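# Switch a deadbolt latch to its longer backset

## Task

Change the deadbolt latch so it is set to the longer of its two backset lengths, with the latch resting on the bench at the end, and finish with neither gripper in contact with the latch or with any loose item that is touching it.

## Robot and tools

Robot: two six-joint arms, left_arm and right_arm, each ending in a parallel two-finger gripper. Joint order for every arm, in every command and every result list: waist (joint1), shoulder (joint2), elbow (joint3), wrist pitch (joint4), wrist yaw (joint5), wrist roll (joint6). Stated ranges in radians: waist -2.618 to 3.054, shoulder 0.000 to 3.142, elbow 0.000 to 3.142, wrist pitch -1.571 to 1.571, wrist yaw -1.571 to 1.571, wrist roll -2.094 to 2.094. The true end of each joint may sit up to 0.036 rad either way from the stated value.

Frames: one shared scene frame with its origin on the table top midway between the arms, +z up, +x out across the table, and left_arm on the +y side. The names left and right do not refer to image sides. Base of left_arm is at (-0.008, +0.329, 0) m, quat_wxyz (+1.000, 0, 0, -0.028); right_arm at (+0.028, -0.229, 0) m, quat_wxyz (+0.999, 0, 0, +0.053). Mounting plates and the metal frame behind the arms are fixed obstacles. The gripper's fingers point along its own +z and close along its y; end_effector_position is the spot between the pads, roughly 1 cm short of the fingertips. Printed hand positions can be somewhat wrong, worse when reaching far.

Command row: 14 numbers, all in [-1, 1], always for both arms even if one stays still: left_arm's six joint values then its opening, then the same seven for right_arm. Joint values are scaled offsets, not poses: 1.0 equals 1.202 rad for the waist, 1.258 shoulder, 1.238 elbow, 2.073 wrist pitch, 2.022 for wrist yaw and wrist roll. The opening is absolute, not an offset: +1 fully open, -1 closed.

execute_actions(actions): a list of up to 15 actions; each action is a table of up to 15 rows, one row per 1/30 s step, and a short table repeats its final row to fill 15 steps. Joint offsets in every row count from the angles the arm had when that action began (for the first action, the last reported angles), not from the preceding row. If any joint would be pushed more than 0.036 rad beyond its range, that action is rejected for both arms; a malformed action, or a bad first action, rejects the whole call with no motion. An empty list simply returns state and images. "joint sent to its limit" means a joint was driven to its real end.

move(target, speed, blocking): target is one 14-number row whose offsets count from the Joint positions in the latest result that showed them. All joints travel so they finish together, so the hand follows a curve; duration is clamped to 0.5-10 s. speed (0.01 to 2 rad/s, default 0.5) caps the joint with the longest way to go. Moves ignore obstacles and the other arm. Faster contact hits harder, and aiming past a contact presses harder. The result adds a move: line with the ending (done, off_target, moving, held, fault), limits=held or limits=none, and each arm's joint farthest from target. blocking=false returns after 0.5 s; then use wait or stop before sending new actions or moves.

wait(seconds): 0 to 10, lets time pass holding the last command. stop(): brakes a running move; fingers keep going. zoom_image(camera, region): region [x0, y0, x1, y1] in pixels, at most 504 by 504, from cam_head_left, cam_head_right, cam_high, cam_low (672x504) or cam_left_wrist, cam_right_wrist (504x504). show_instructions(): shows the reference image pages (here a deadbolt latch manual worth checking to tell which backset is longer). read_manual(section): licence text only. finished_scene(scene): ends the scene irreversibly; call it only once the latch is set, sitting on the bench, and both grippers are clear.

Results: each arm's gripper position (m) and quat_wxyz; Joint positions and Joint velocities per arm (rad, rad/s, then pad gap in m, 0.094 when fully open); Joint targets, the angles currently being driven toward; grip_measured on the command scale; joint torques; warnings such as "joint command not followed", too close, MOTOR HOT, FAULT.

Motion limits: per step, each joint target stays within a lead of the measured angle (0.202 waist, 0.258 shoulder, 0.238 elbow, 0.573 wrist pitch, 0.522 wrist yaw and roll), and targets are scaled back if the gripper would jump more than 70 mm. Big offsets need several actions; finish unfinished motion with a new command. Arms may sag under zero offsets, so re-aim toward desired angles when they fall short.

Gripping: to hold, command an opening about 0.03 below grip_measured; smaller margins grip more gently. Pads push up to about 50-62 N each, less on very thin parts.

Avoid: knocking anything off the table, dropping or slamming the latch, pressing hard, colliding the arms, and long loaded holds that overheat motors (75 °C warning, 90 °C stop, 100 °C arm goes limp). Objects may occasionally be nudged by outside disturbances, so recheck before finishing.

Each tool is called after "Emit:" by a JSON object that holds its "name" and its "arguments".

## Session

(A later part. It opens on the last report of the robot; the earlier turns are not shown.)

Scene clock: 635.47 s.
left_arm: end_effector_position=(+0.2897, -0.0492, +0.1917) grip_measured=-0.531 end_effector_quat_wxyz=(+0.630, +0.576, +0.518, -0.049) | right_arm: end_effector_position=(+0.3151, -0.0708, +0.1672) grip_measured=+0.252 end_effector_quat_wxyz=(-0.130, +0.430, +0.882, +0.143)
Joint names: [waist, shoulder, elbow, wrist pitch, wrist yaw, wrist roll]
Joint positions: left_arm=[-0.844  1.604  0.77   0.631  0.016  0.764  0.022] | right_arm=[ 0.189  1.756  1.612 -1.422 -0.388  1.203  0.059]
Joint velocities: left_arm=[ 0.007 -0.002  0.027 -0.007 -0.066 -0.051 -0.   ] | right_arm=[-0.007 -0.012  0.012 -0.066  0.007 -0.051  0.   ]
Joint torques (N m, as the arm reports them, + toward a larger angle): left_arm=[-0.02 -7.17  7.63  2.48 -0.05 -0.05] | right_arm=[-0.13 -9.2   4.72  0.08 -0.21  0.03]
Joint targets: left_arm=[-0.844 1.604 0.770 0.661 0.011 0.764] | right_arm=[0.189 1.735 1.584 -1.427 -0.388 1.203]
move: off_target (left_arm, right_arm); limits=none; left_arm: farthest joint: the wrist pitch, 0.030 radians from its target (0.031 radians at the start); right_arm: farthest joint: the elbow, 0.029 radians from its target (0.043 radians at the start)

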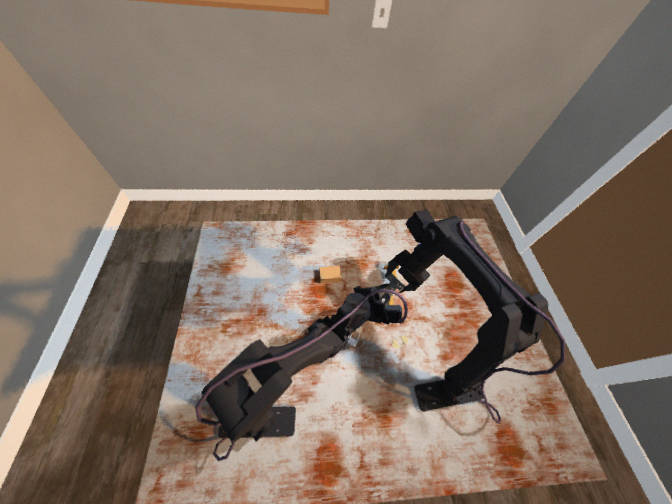

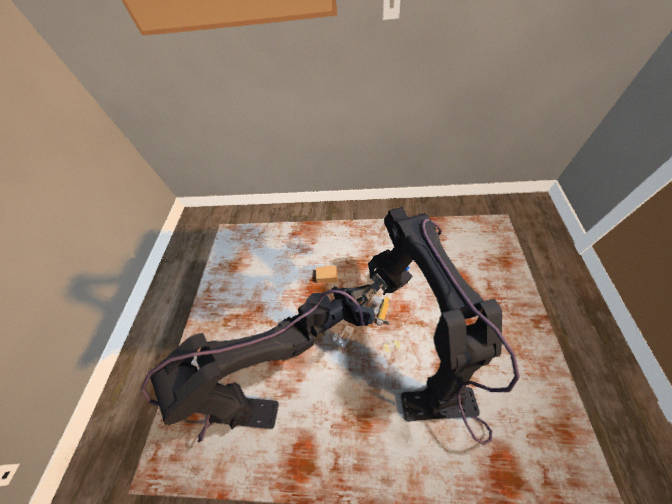

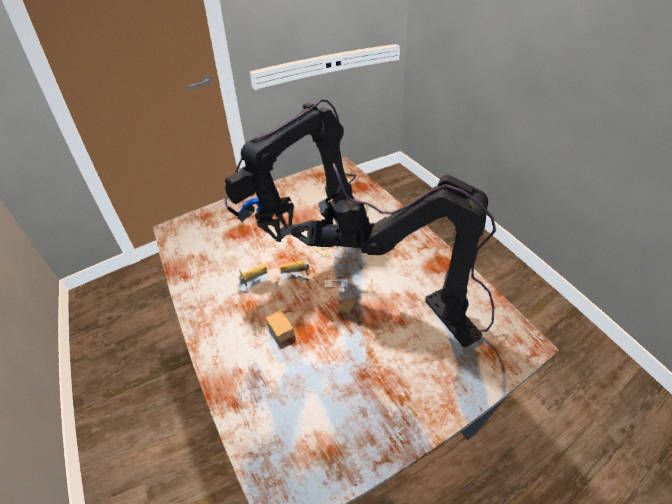

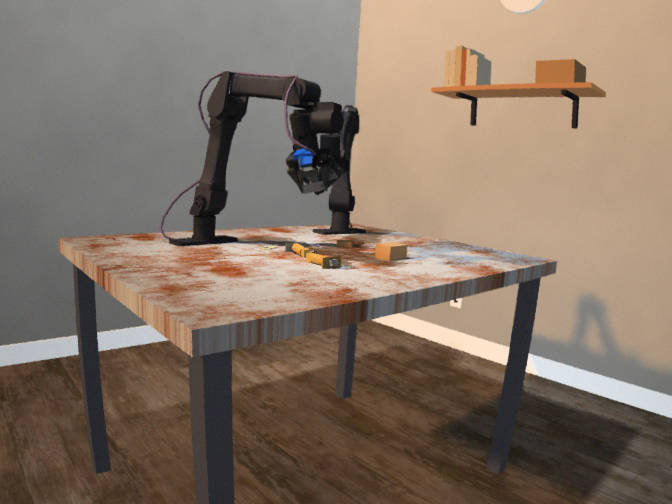

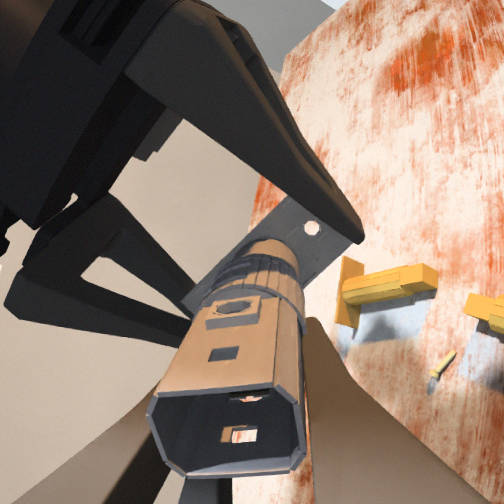

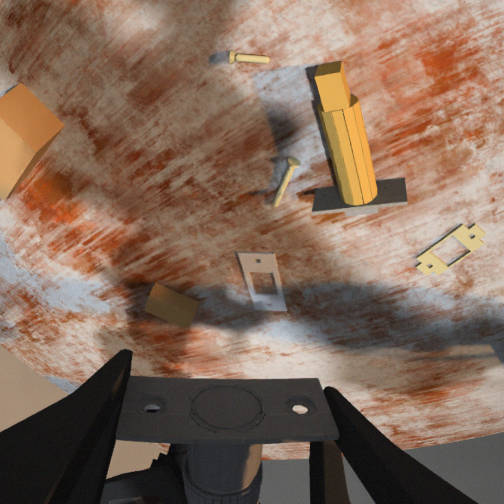

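Emit:
{"name": "move", "arguments": {"target": [0,0,0,0.015,0,0,-0.75,0,0,0,0,0,0,0.11], "speed": 0.1}}

Emit:
{"name": "move", "arguments": {"target": [0,0,0,0.015,0,0.15,-0.75,0,0,0.01,0,0,0,0.11], "speed": 0.2}}

Scene clock: 640.17 s.
left_arm: end_effector_position=(+0.2895, -0.0494, +0.1919) grip_measured=-0.531 end_effector_quat_wxyz=(+0.631, +0.576, +0.517, -0.050) | right_arm: end_effector_position=(+0.3154, -0.0707, +0.1672) grip_measured=+0.182 end_effector_quat_wxyz=(-0.129, +0.430, +0.882, +0.143)
Joint names: [waist, shoulder, elbow, wrist pitch, wrist yaw, wrist roll]
Joint positions: left_arm=[-0.844  1.604  0.77   0.632  0.018  0.764  0.022] | right_arm=[ 0.189  1.756  1.612 -1.421 -0.388  1.203  0.056]
Joint velocities: left_arm=[-0.017 -0.007 -0.022  0.007  0.022  0.037  0.   ] | right_arm=[-0.012 -0.002  0.002  0.022 -0.037  0.007  0.   ]
Joint torques (N m, as the arm reports them, + toward a larger angle): left_arm=[-0.01 -7.16  7.69  2.49 -0.02 -0.06] | right_arm=[-0.05 -7.95  7.14  0.13 -0.21  0.01]
Joint targets: left_arm=[-0.844 1.604 0.770 0.663 0.016 0.764] | right_arm=[0.189 1.756 1.612 -1.422 -0.388 1.203]
move: off_target (left_arm); limits=none; left_arm: farthest joint: the wrist pitch, 0.030 radians from its target (0.031 radians at the start); right_arm: farthest joint: the wrist pitch, 0.001 radians from its target (0.000 radians at the start)

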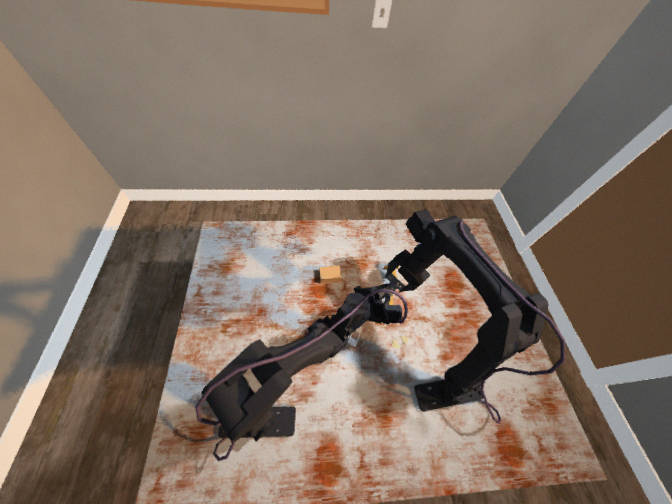

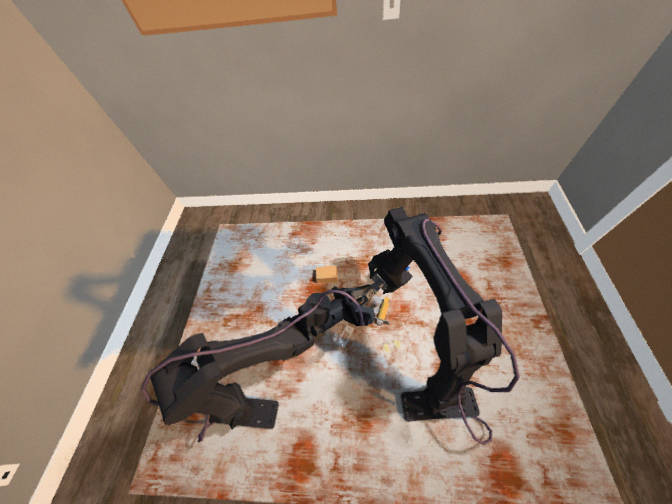

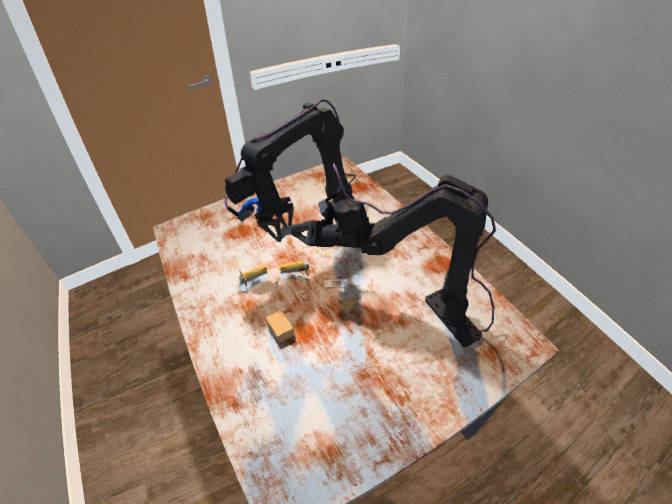

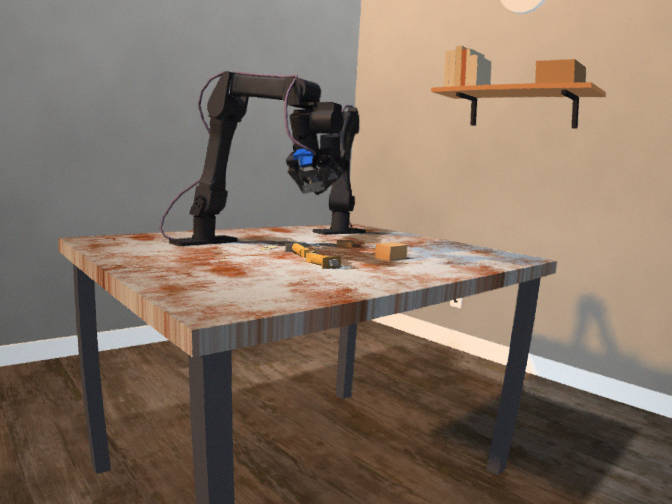

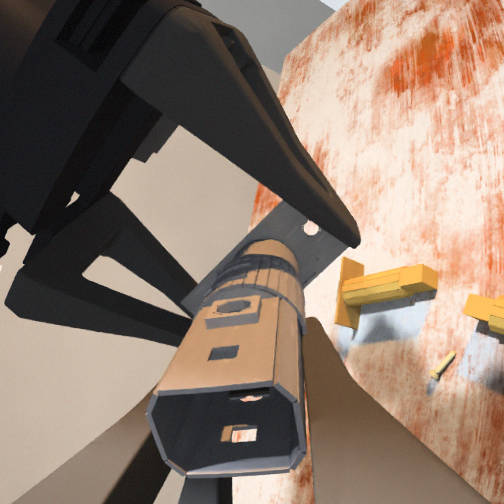

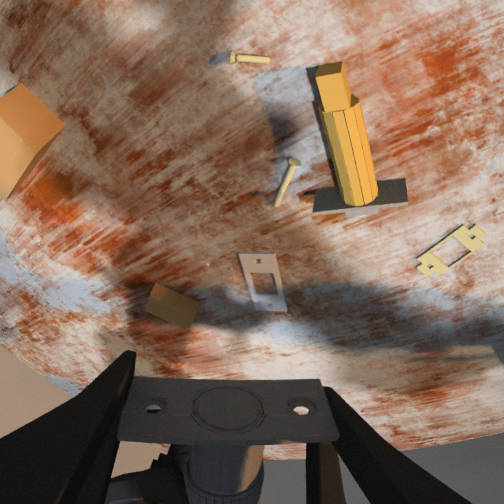

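Scene clock: 642.17 s.
left_arm: end_effector_position=(+0.2899, -0.0489, +0.1916) grip_measured=-0.533 end_effector_quat_wxyz=(+0.631, +0.641, +0.436, +0.037) | right_arm: end_effector_position=(+0.3155, -0.0709, +0.1671) grip_measured=+0.179 end_effector_quat_wxyz=(-0.128, +0.427, +0.884, +0.143)
Joint names: [waist, shoulder, elbow, wrist pitch, wrist yaw, wrist roll]
Joint positions: left_arm=[-0.844  1.604  0.77   0.631  0.014  1.036  0.022] | right_arm=[ 0.189  1.756  1.612 -1.421 -0.387  1.196  0.055]
Joint velocities: left_arm=[ 0.012  0.002 -0.017 -0.11  -0.066  0.022 -0.001] | right_arm=[-0.012  0.002 -0.002 -0.022  0.081 -0.066 -0.   ]
Joint torques (N m, as the arm reports them, + toward a larger angle): left_arm=[-0.04 -7.15  7.63  2.5   0.03  0.26] | right_arm=[ 0.16 -7.94  7.95  0.2  -0.22  0.06]
Joint targets: left_arm=[-0.844 1.604 0.770 0.663 0.018 1.067] | right_arm=[0.189 1.756 1.625 -1.421 -0.388 1.202]
move: off_target (left_arm); limits=none; left_arm: farthest joint: the wrist pitch, 0.032 radians from its target (0.031 radians at the start); right_arm: farthest joint: the elbow, 0.012 radians from its target (0.012 radians at the start)

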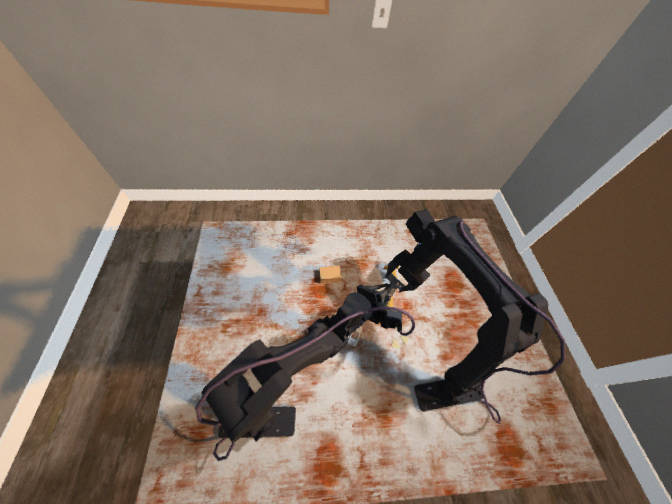

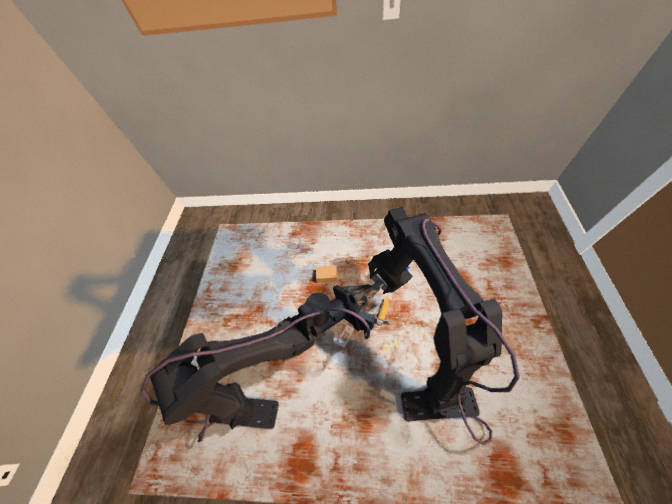

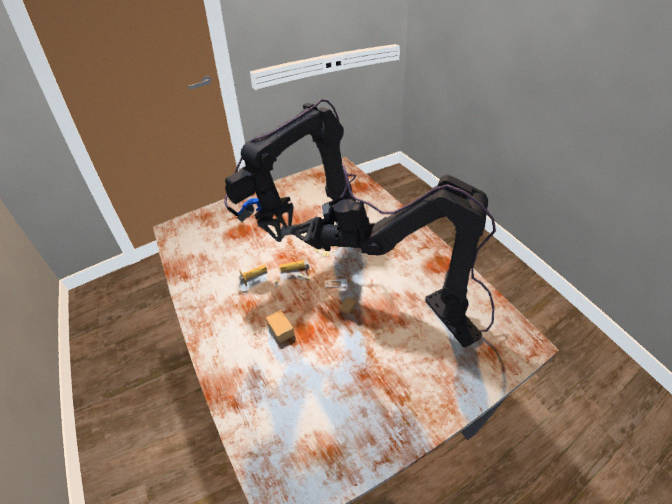

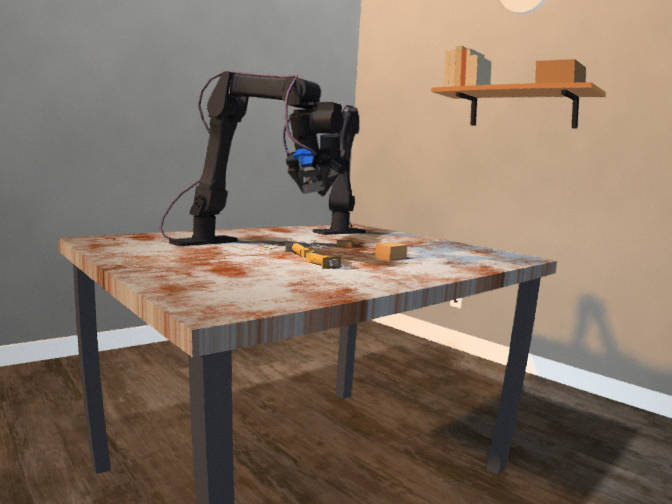

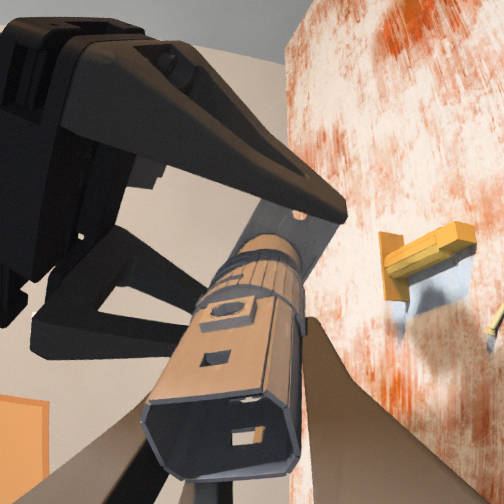

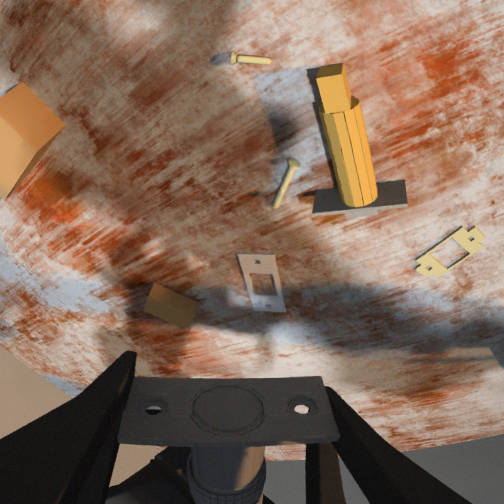

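Working. Continue to the stop.

Emit:
{"name": "move", "arguments": {"target": [0,0,0,0.015,0,0.2,-0.75,0,0,0.01,0,0,0,0.11], "speed": 0.2}}

Scene clock: 647.30 s.
left_arm: end_effector_position=(+0.2910, -0.0500, +0.1992) grip_measured=-0.748 end_effector_quat_wxyz=(+0.623, +0.705, +0.297, +0.165) | right_arm: end_effector_position=(+0.3161, -0.0697, +0.1675) grip_measured=+0.112 end_effector_quat_wxyz=(-0.129, +0.425, +0.884, +0.147)
Joint names: [waist, shoulder, elbow, wrist pitch, wrist yaw, wrist roll]
Joint positions: left_arm=[-0.844  1.604  0.77   0.662  0.011  1.434  0.012] | right_arm=[ 0.189  1.756  1.612 -1.417 -0.393  1.193  0.052]
Joint velocities: left_arm=[ 0.007 -0.002 -0.002 -0.051 -0.007  0.066 -0.001] | right_arm=[ 0.022 -0.012 -0.012 -0.007  0.051  0.037  0.001]
Joint torques (N m, as the arm reports them, + toward a larger angle): left_arm=[-0.02 -7.12  7.65  2.18  0.02  0.03] | right_arm=[ 0.01 -7.73  7.99  0.11 -0.14  0.03]
Joint targets: left_arm=[-0.844 1.604 0.770 0.662 0.014 1.440] | right_arm=[0.189 1.756 1.625 -1.421 -0.387 1.196]
move: done; limits=none; left_arm: farthest joint: the wrist roll, 0.007 radians from its target (0.404 radians at the start); right_arm: farthest joint: the elbow, 0.012 radians from its target (0.012 radians at the start)

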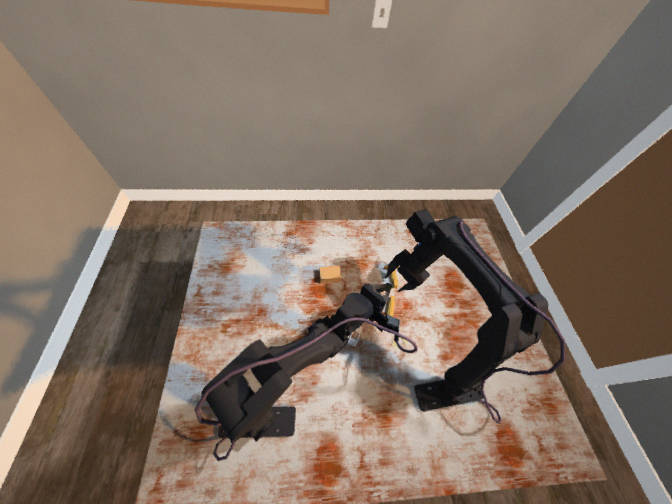

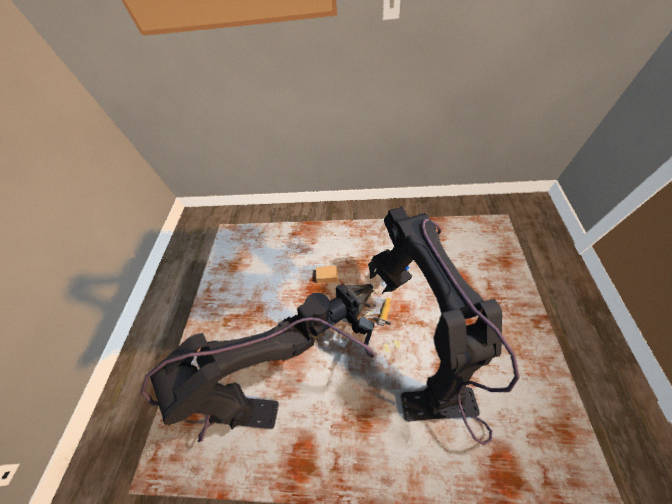

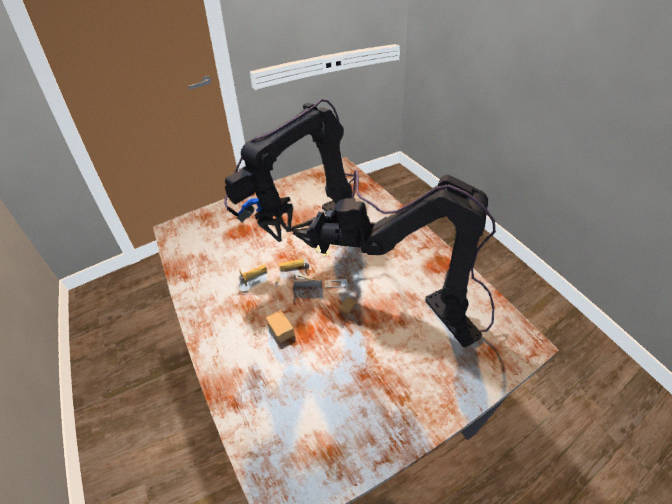

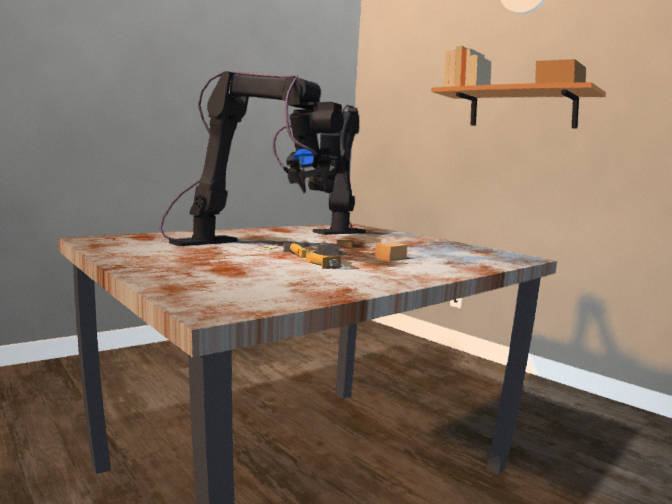

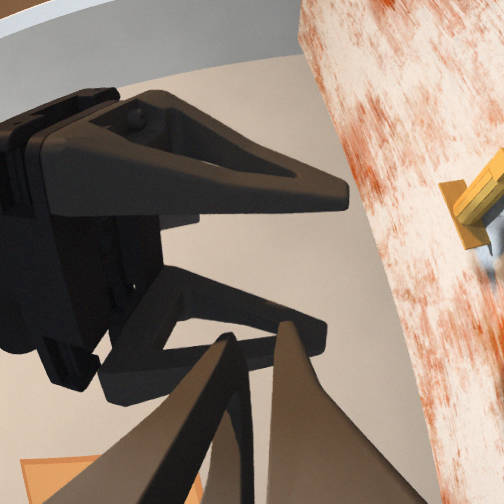

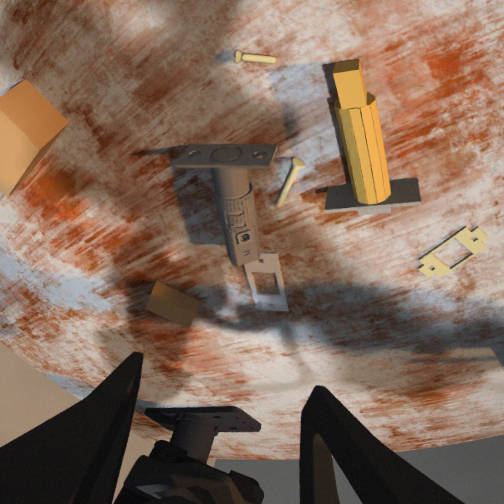

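Emit:
{"name": "move", "arguments": {"target": [0.25,-0.2,-0.05,0,0,-0.62,0.6,0,0,0.01,0,0.19,0.075,0.8], "speed": 0.6}}

Scene clock: 659.57 s.
left_arm: end_effector_position=(+0.3598, +0.0728, +0.2809) grip_measured=+0.598 end_effector_quat_wxyz=(+0.697, +0.277, +0.645, -0.150) | right_arm: end_effector_position=(+0.3346, -0.1305, +0.1540) grip_measured=+0.798 end_effector_quat_wxyz=(-0.006, +0.497, +0.868, +0.013)
Joint names: [waist, shoulder, elbow, wrist pitch, wrist yaw, wrist roll]
Joint positions: left_arm=[-0.55   1.373  0.724  0.665  0.011  0.194  0.075] | right_arm=[ 0.189  1.756  1.612 -1.417 -0.027  1.334  0.084]
Joint velocities: left_arm=[-0.007 -0.017  0.007 -0.066 -0.022  0.022 -0.   ] | right_arm=[-0.002 -0.002  0.002  0.066 -0.037  0.037  0.001]
Joint torques (N m, as the arm reports them, + toward a larger angle): left_arm=[ 0.41 -7.01  6.89  2.11 -0.01 -0.17] | right_arm=[-0.08 -8.02  7.88  0.15  0.15  0.13]
Joint targets: left_arm=[-0.544 1.352 0.709 0.662 0.011 0.180] | right_arm=[0.189 1.756 1.625 -1.417 -0.009 1.344]
move: off_target (left_arm); limits=none; left_arm: farthest joint: the shoulder, 0.021 radians from its target (0.251 radians at the start); right_arm: farthest joint: the wrist yaw, 0.018 radians from its target (0.385 radians at the start)

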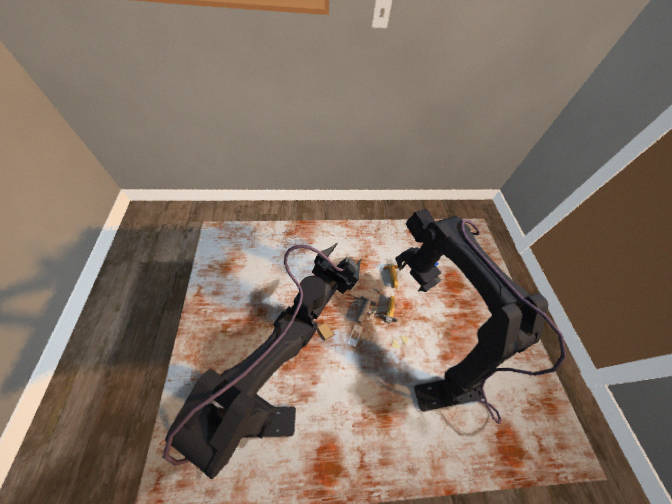

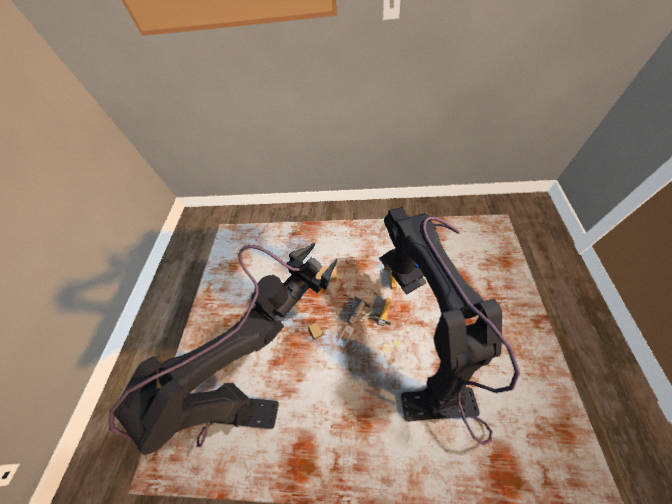

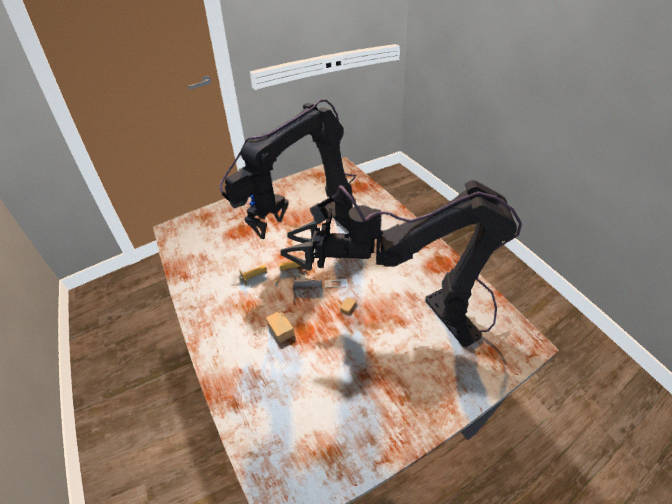

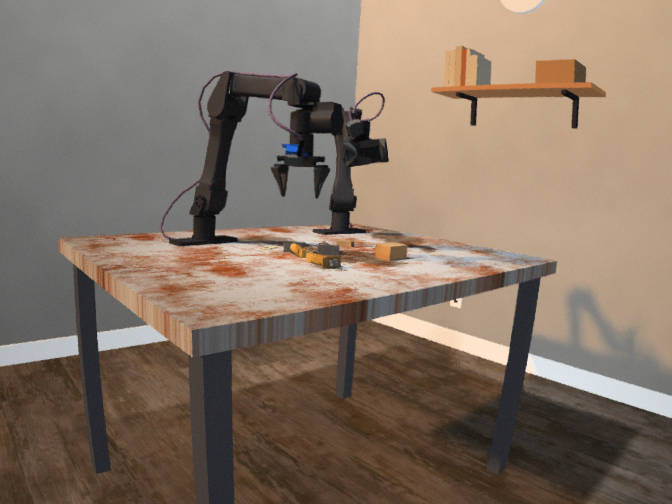

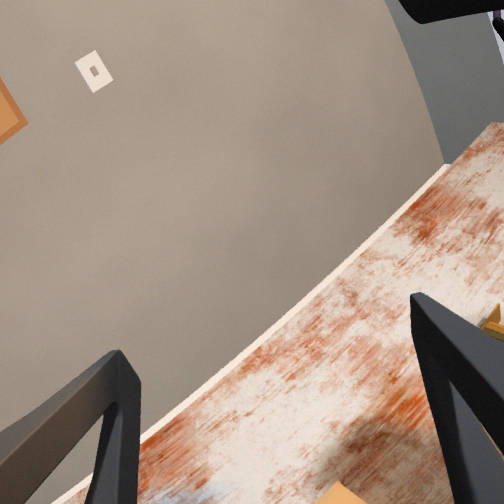

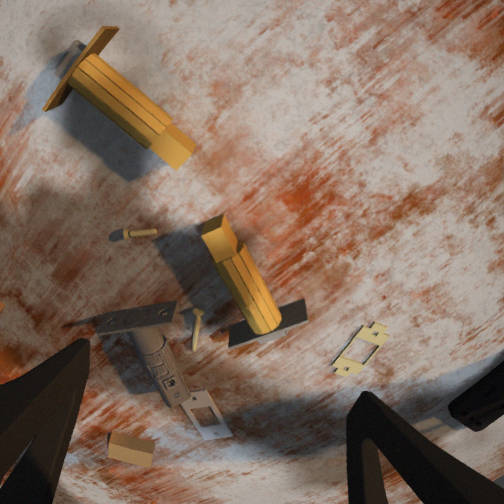

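Emit:
{"name": "move", "arguments": {"target": [0.15,-0.1,0,0,0,0,0.6,0.337,0.204,0.095,0.076,0,0,0.8], "speed": 0.6}}

Scene clock: 681.33 s.
left_arm: end_effector_position=(+0.3809, +0.1488, +0.3262) grip_measured=+0.598 end_effector_quat_wxyz=(+0.744, +0.208, +0.628, -0.093) | right_arm: end_effector_position=(+0.3146, +0.0222, +0.0934) grip_measured=+0.798 end_effector_quat_wxyz=(-0.013, +0.310, +0.951, +0.006)
Joint names: [waist, shoulder, elbow, wrist pitch, wrist yaw, wrist roll]
Joint positions: left_arm=[-0.375  1.268  0.724  0.669  0.012  0.193  0.075] | right_arm=[ 0.599  2.002  1.696 -1.268 -0.028  1.334  0.084]
Joint velocities: left_arm=[-0.002 -0.002 -0.032 -0.022 -0.037  0.066 -0.   ] | right_arm=[-0.002 -0.012 -0.017 -0.051 -0.11   0.022 -0.   ]
Joint torques (N m, as the arm reports them, + toward a larger angle): left_arm=[ 0.39 -5.92  8.22  2.08 -0.01 -0.03] | right_arm=[-0.43 -9.36  9.77  0.23  0.02  0.02]
Joint targets: left_arm=[-0.369 1.248 0.724 0.665 0.011 0.194] | right_arm=[0.594 2.013 1.730 -1.260 -0.027 1.334]
move: off_target (left_arm, right_arm); limits=none; left_arm: farthest joint: the shoulder, 0.021 radians from its target (0.126 radians at the start); right_arm: farthest joint: the elbow, 0.033 radians from its target (0.117 radians at the start)

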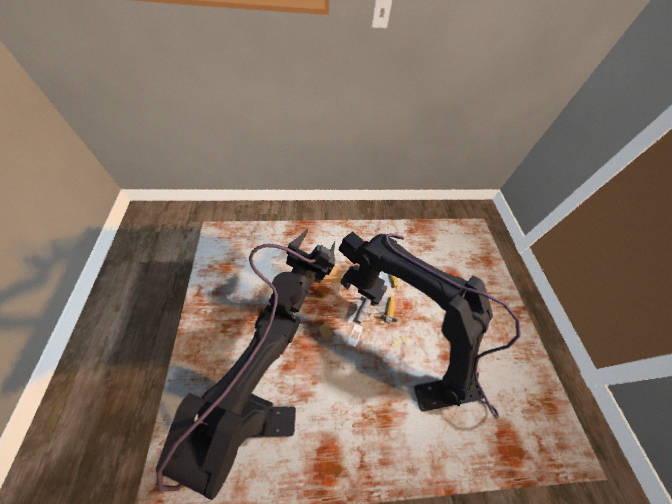

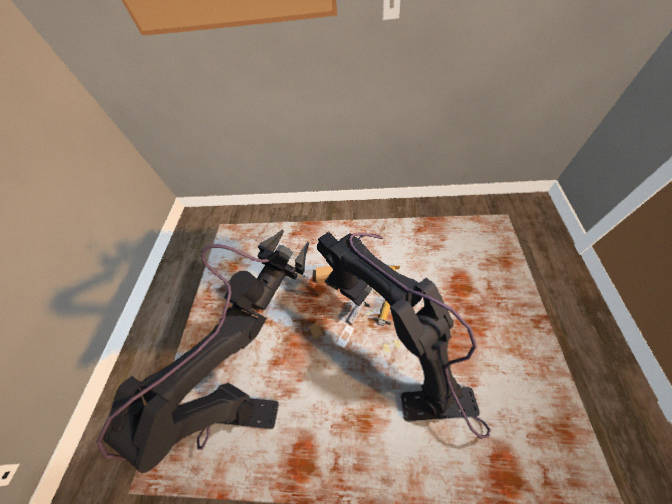

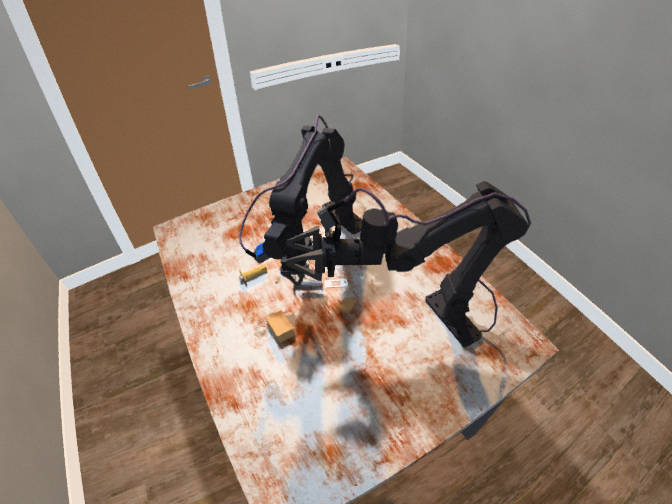

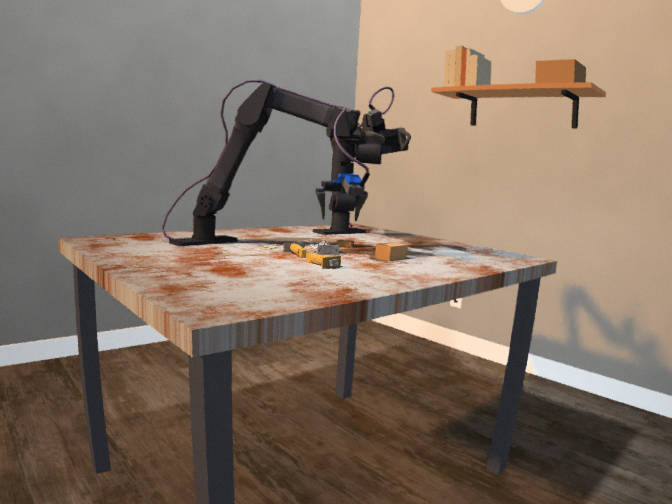

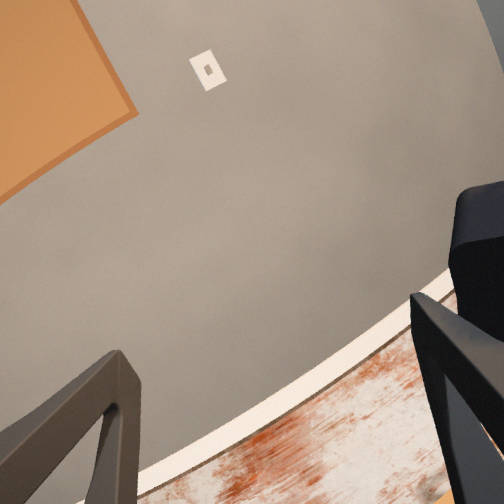

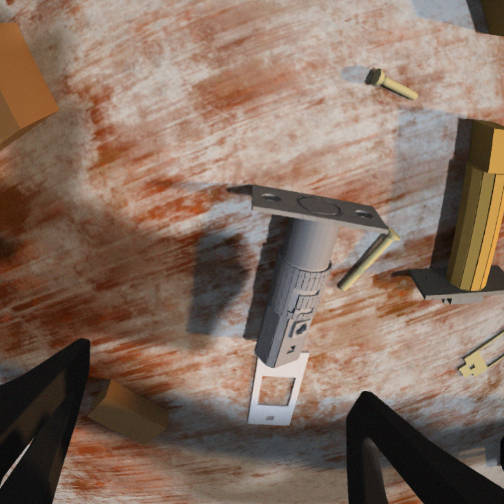

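Emit:
{"name": "move", "arguments": {"target": [0,0,0,0,0,0,0.6,-0.142,0.01,-0.045,0.04,0,0.04,0.8], "speed": 0.4}}

Scene clock: 696.80 s.
left_arm: end_effector_position=(+0.3809, +0.1488, +0.3262) grip_measured=+0.598 end_effector_quat_wxyz=(+0.744, +0.208, +0.628, -0.093) | right_arm: end_effector_position=(+0.3625, -0.0254, +0.0858) grip_measured=+0.798 end_effector_quat_wxyz=(-0.000, +0.422, +0.906, +0.025)
Joint names: [waist, shoulder, elbow, wrist pitch, wrist yaw, wrist roll]
Joint positions: left_arm=[-0.375  1.268  0.724  0.669  0.012  0.193  0.075] | right_arm=[ 0.427  2.002  1.665 -1.192 -0.029  1.404  0.084]
Joint velocities: left_arm=[ 0.007 -0.002  0.002  0.007  0.007 -0.022  0.001] | right_arm=[-0.012  0.007  0.002 -0.007 -0.007  0.007 -0.   ]
Joint torques (N m, as the arm reports them, + toward a larger angle): left_arm=[ 0.01 -4.38  8.32  2.1  -0.01 -0.04] | right_arm=[ 0.33 -9.09  4.9   0.34  0.01  0.11]
Joint targets: left_arm=[-0.375 1.268 0.724 0.669 0.012 0.193] | right_arm=[0.429 2.015 1.641 -1.185 -0.028 1.415]
move: off_target (right_arm); limits=none; left_arm: farthest joint: the waist, 0.000 radians from its target (0.000 radians at the start); right_arm: farthest joint: the elbow, 0.025 radians from its target (0.056 radians at the start)

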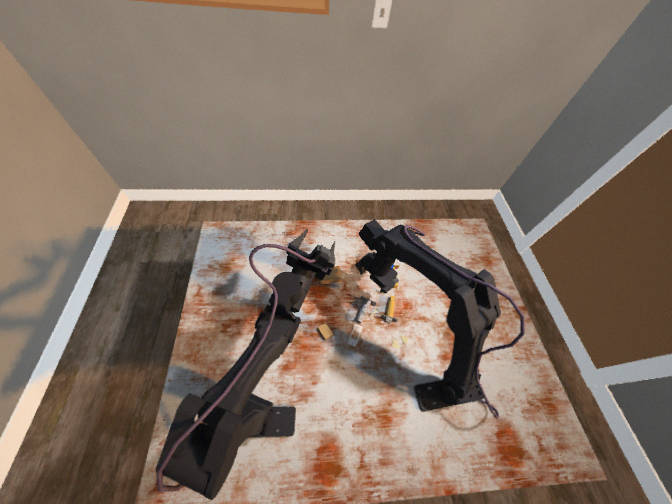

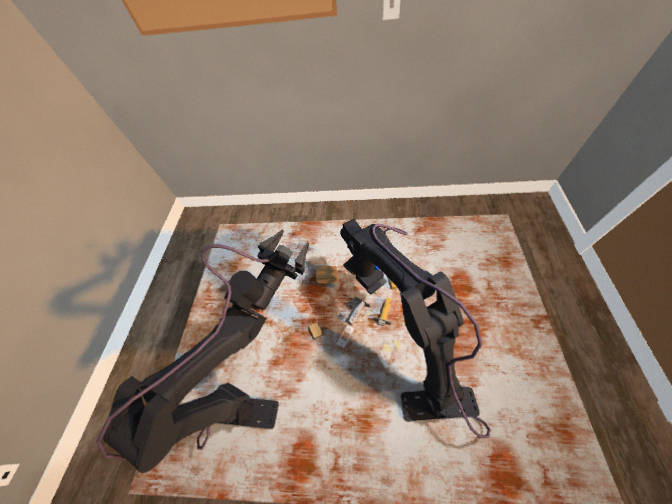

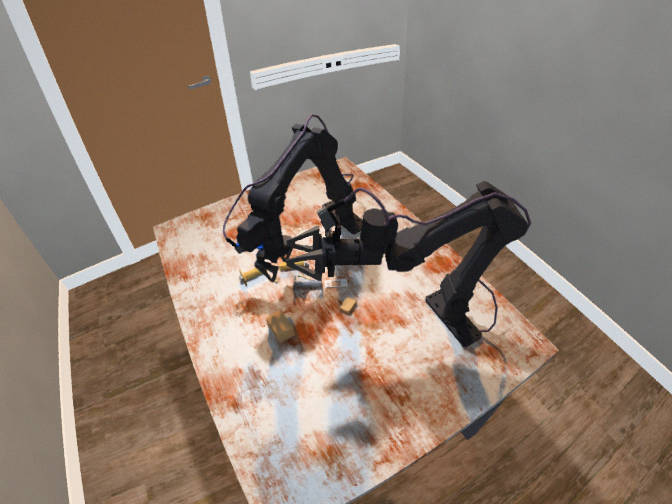

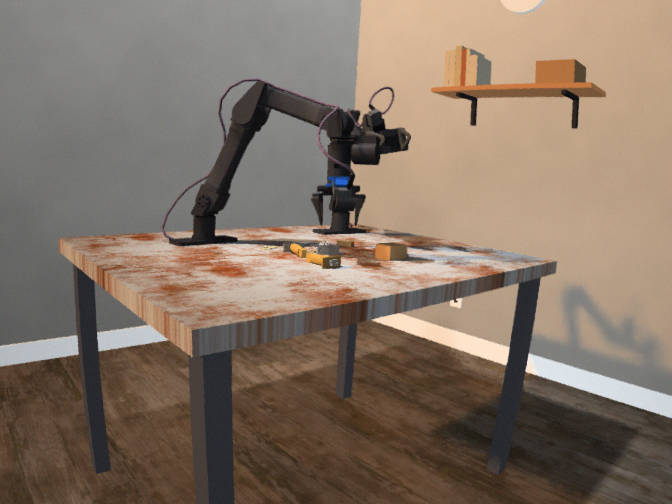

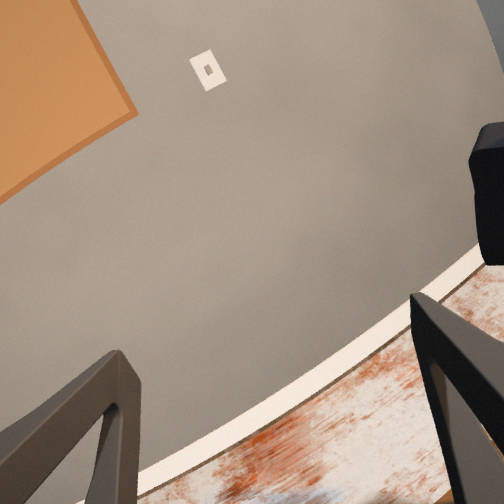

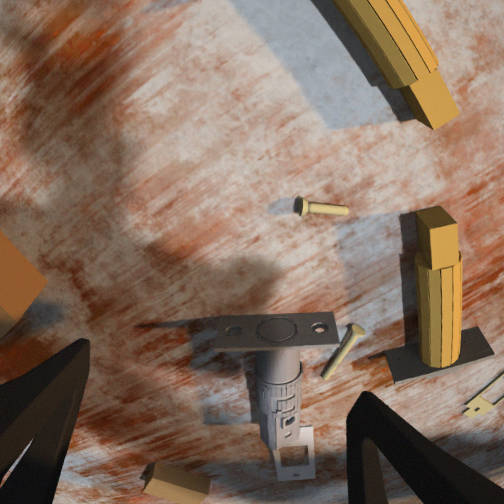

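Emit:
{"name": "move", "arguments": {"target": [0,0,0,0,0,0,0.6,0,-0.035,-0.16,0.065,0,0,0.65], "speed": 0.3}}

Scene clock: 710.73 s.
left_arm: end_effector_position=(+0.3809, +0.1488, +0.3262) grip_measured=+0.598 end_effector_quat_wxyz=(+0.744, +0.208, +0.628, -0.093) | right_arm: end_effector_position=(+0.3474, -0.0343, +0.0511) grip_measured=+0.652 end_effector_quat_wxyz=(-0.006, +0.423, +0.906, +0.016)
Joint names: [waist, shoulder, elbow, wrist pitch, wrist yaw, wrist roll]
Joint positions: left_arm=[-0.375  1.268  0.724  0.669  0.012  0.193  0.075] | right_arm=[ 0.427  1.979  1.493 -1.065 -0.029  1.405  0.078]
Joint velocities: left_arm=[-0.007  0.017 -0.017  0.051 -0.051 -0.037 -0.001] | right_arm=[ 0.012  0.007  0.002  0.095  0.022 -0.007 -0.   ]
Joint torques (N m, as the arm reports them, + toward a larger angle): left_arm=[-0.01 -4.3   8.3   2.1  -0.02 -0.05] | right_arm=[  0.01 -11.33   4.79   0.27   0.02   0.01]
Joint targets: left_arm=[-0.375 1.268 0.724 0.669 0.012 0.193] | right_arm=[0.427 1.959 1.467 -1.057 -0.029 1.405]
move: off_target (right_arm); limits=none; left_arm: farthest joint: the waist, 0.000 radians from its target (0.000 radians at the start); right_arm: farthest joint: the elbow, 0.026 radians from its target (0.198 radians at the start)

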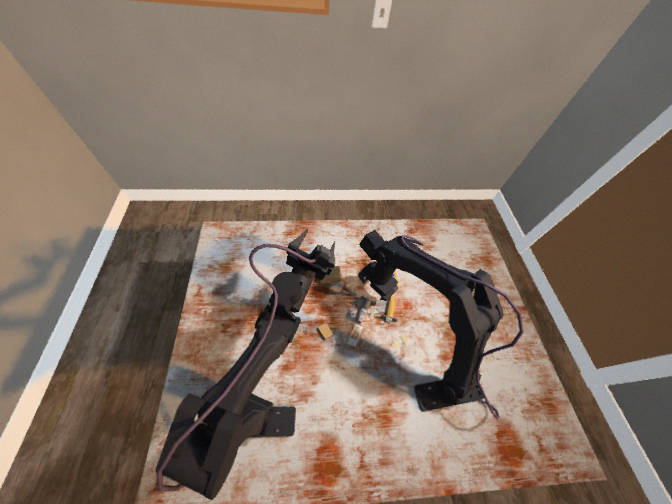

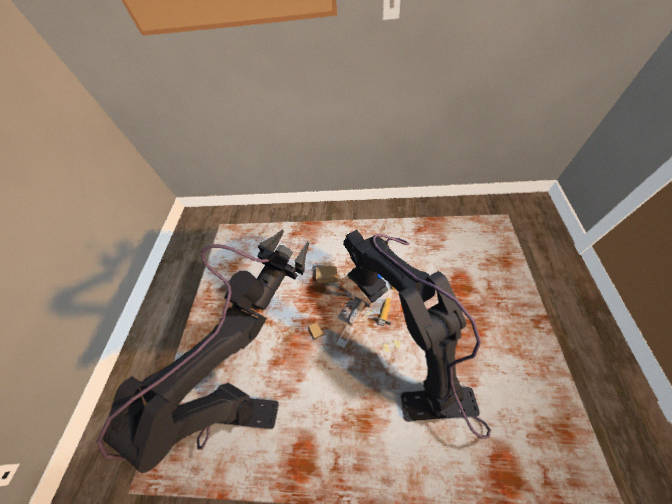

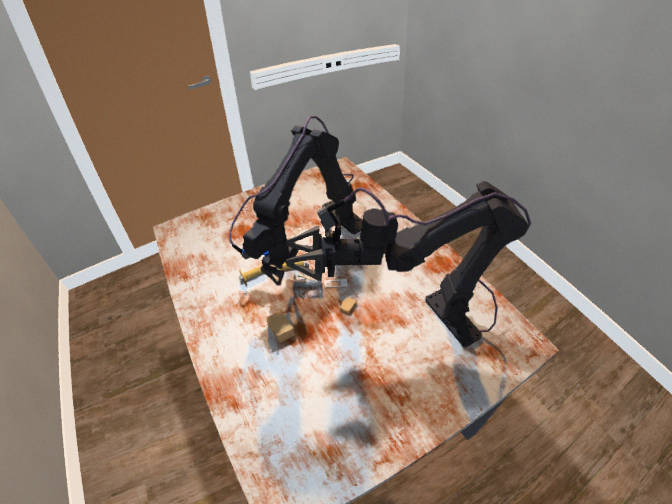

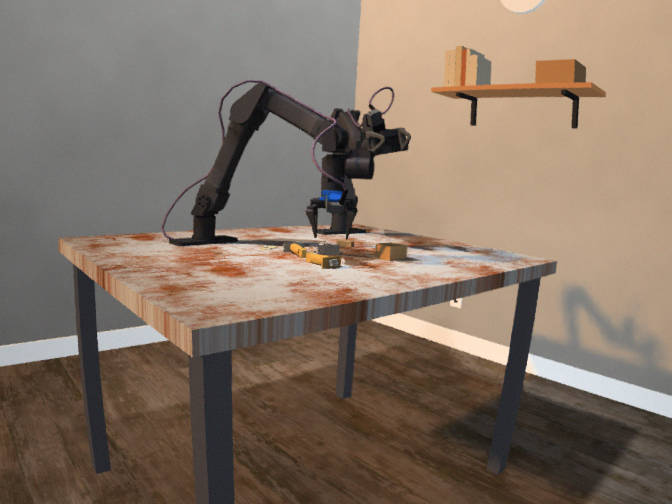

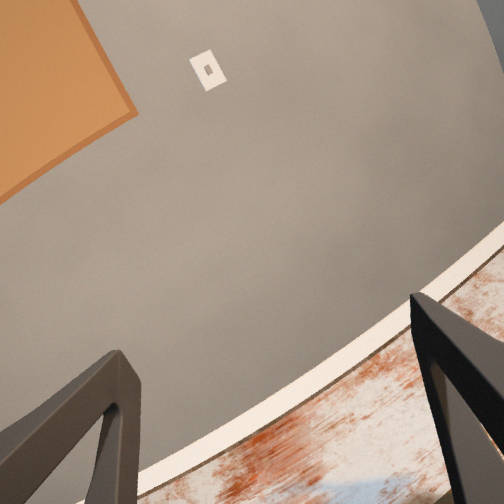

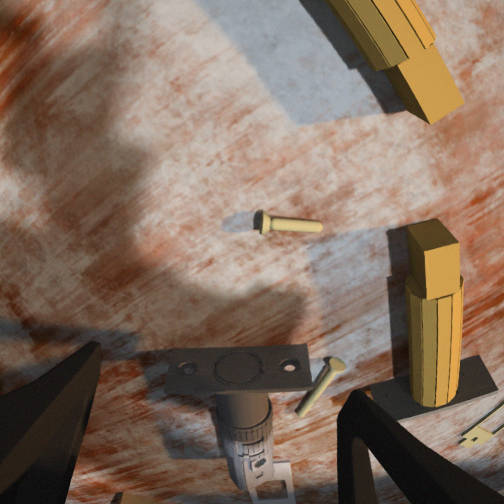

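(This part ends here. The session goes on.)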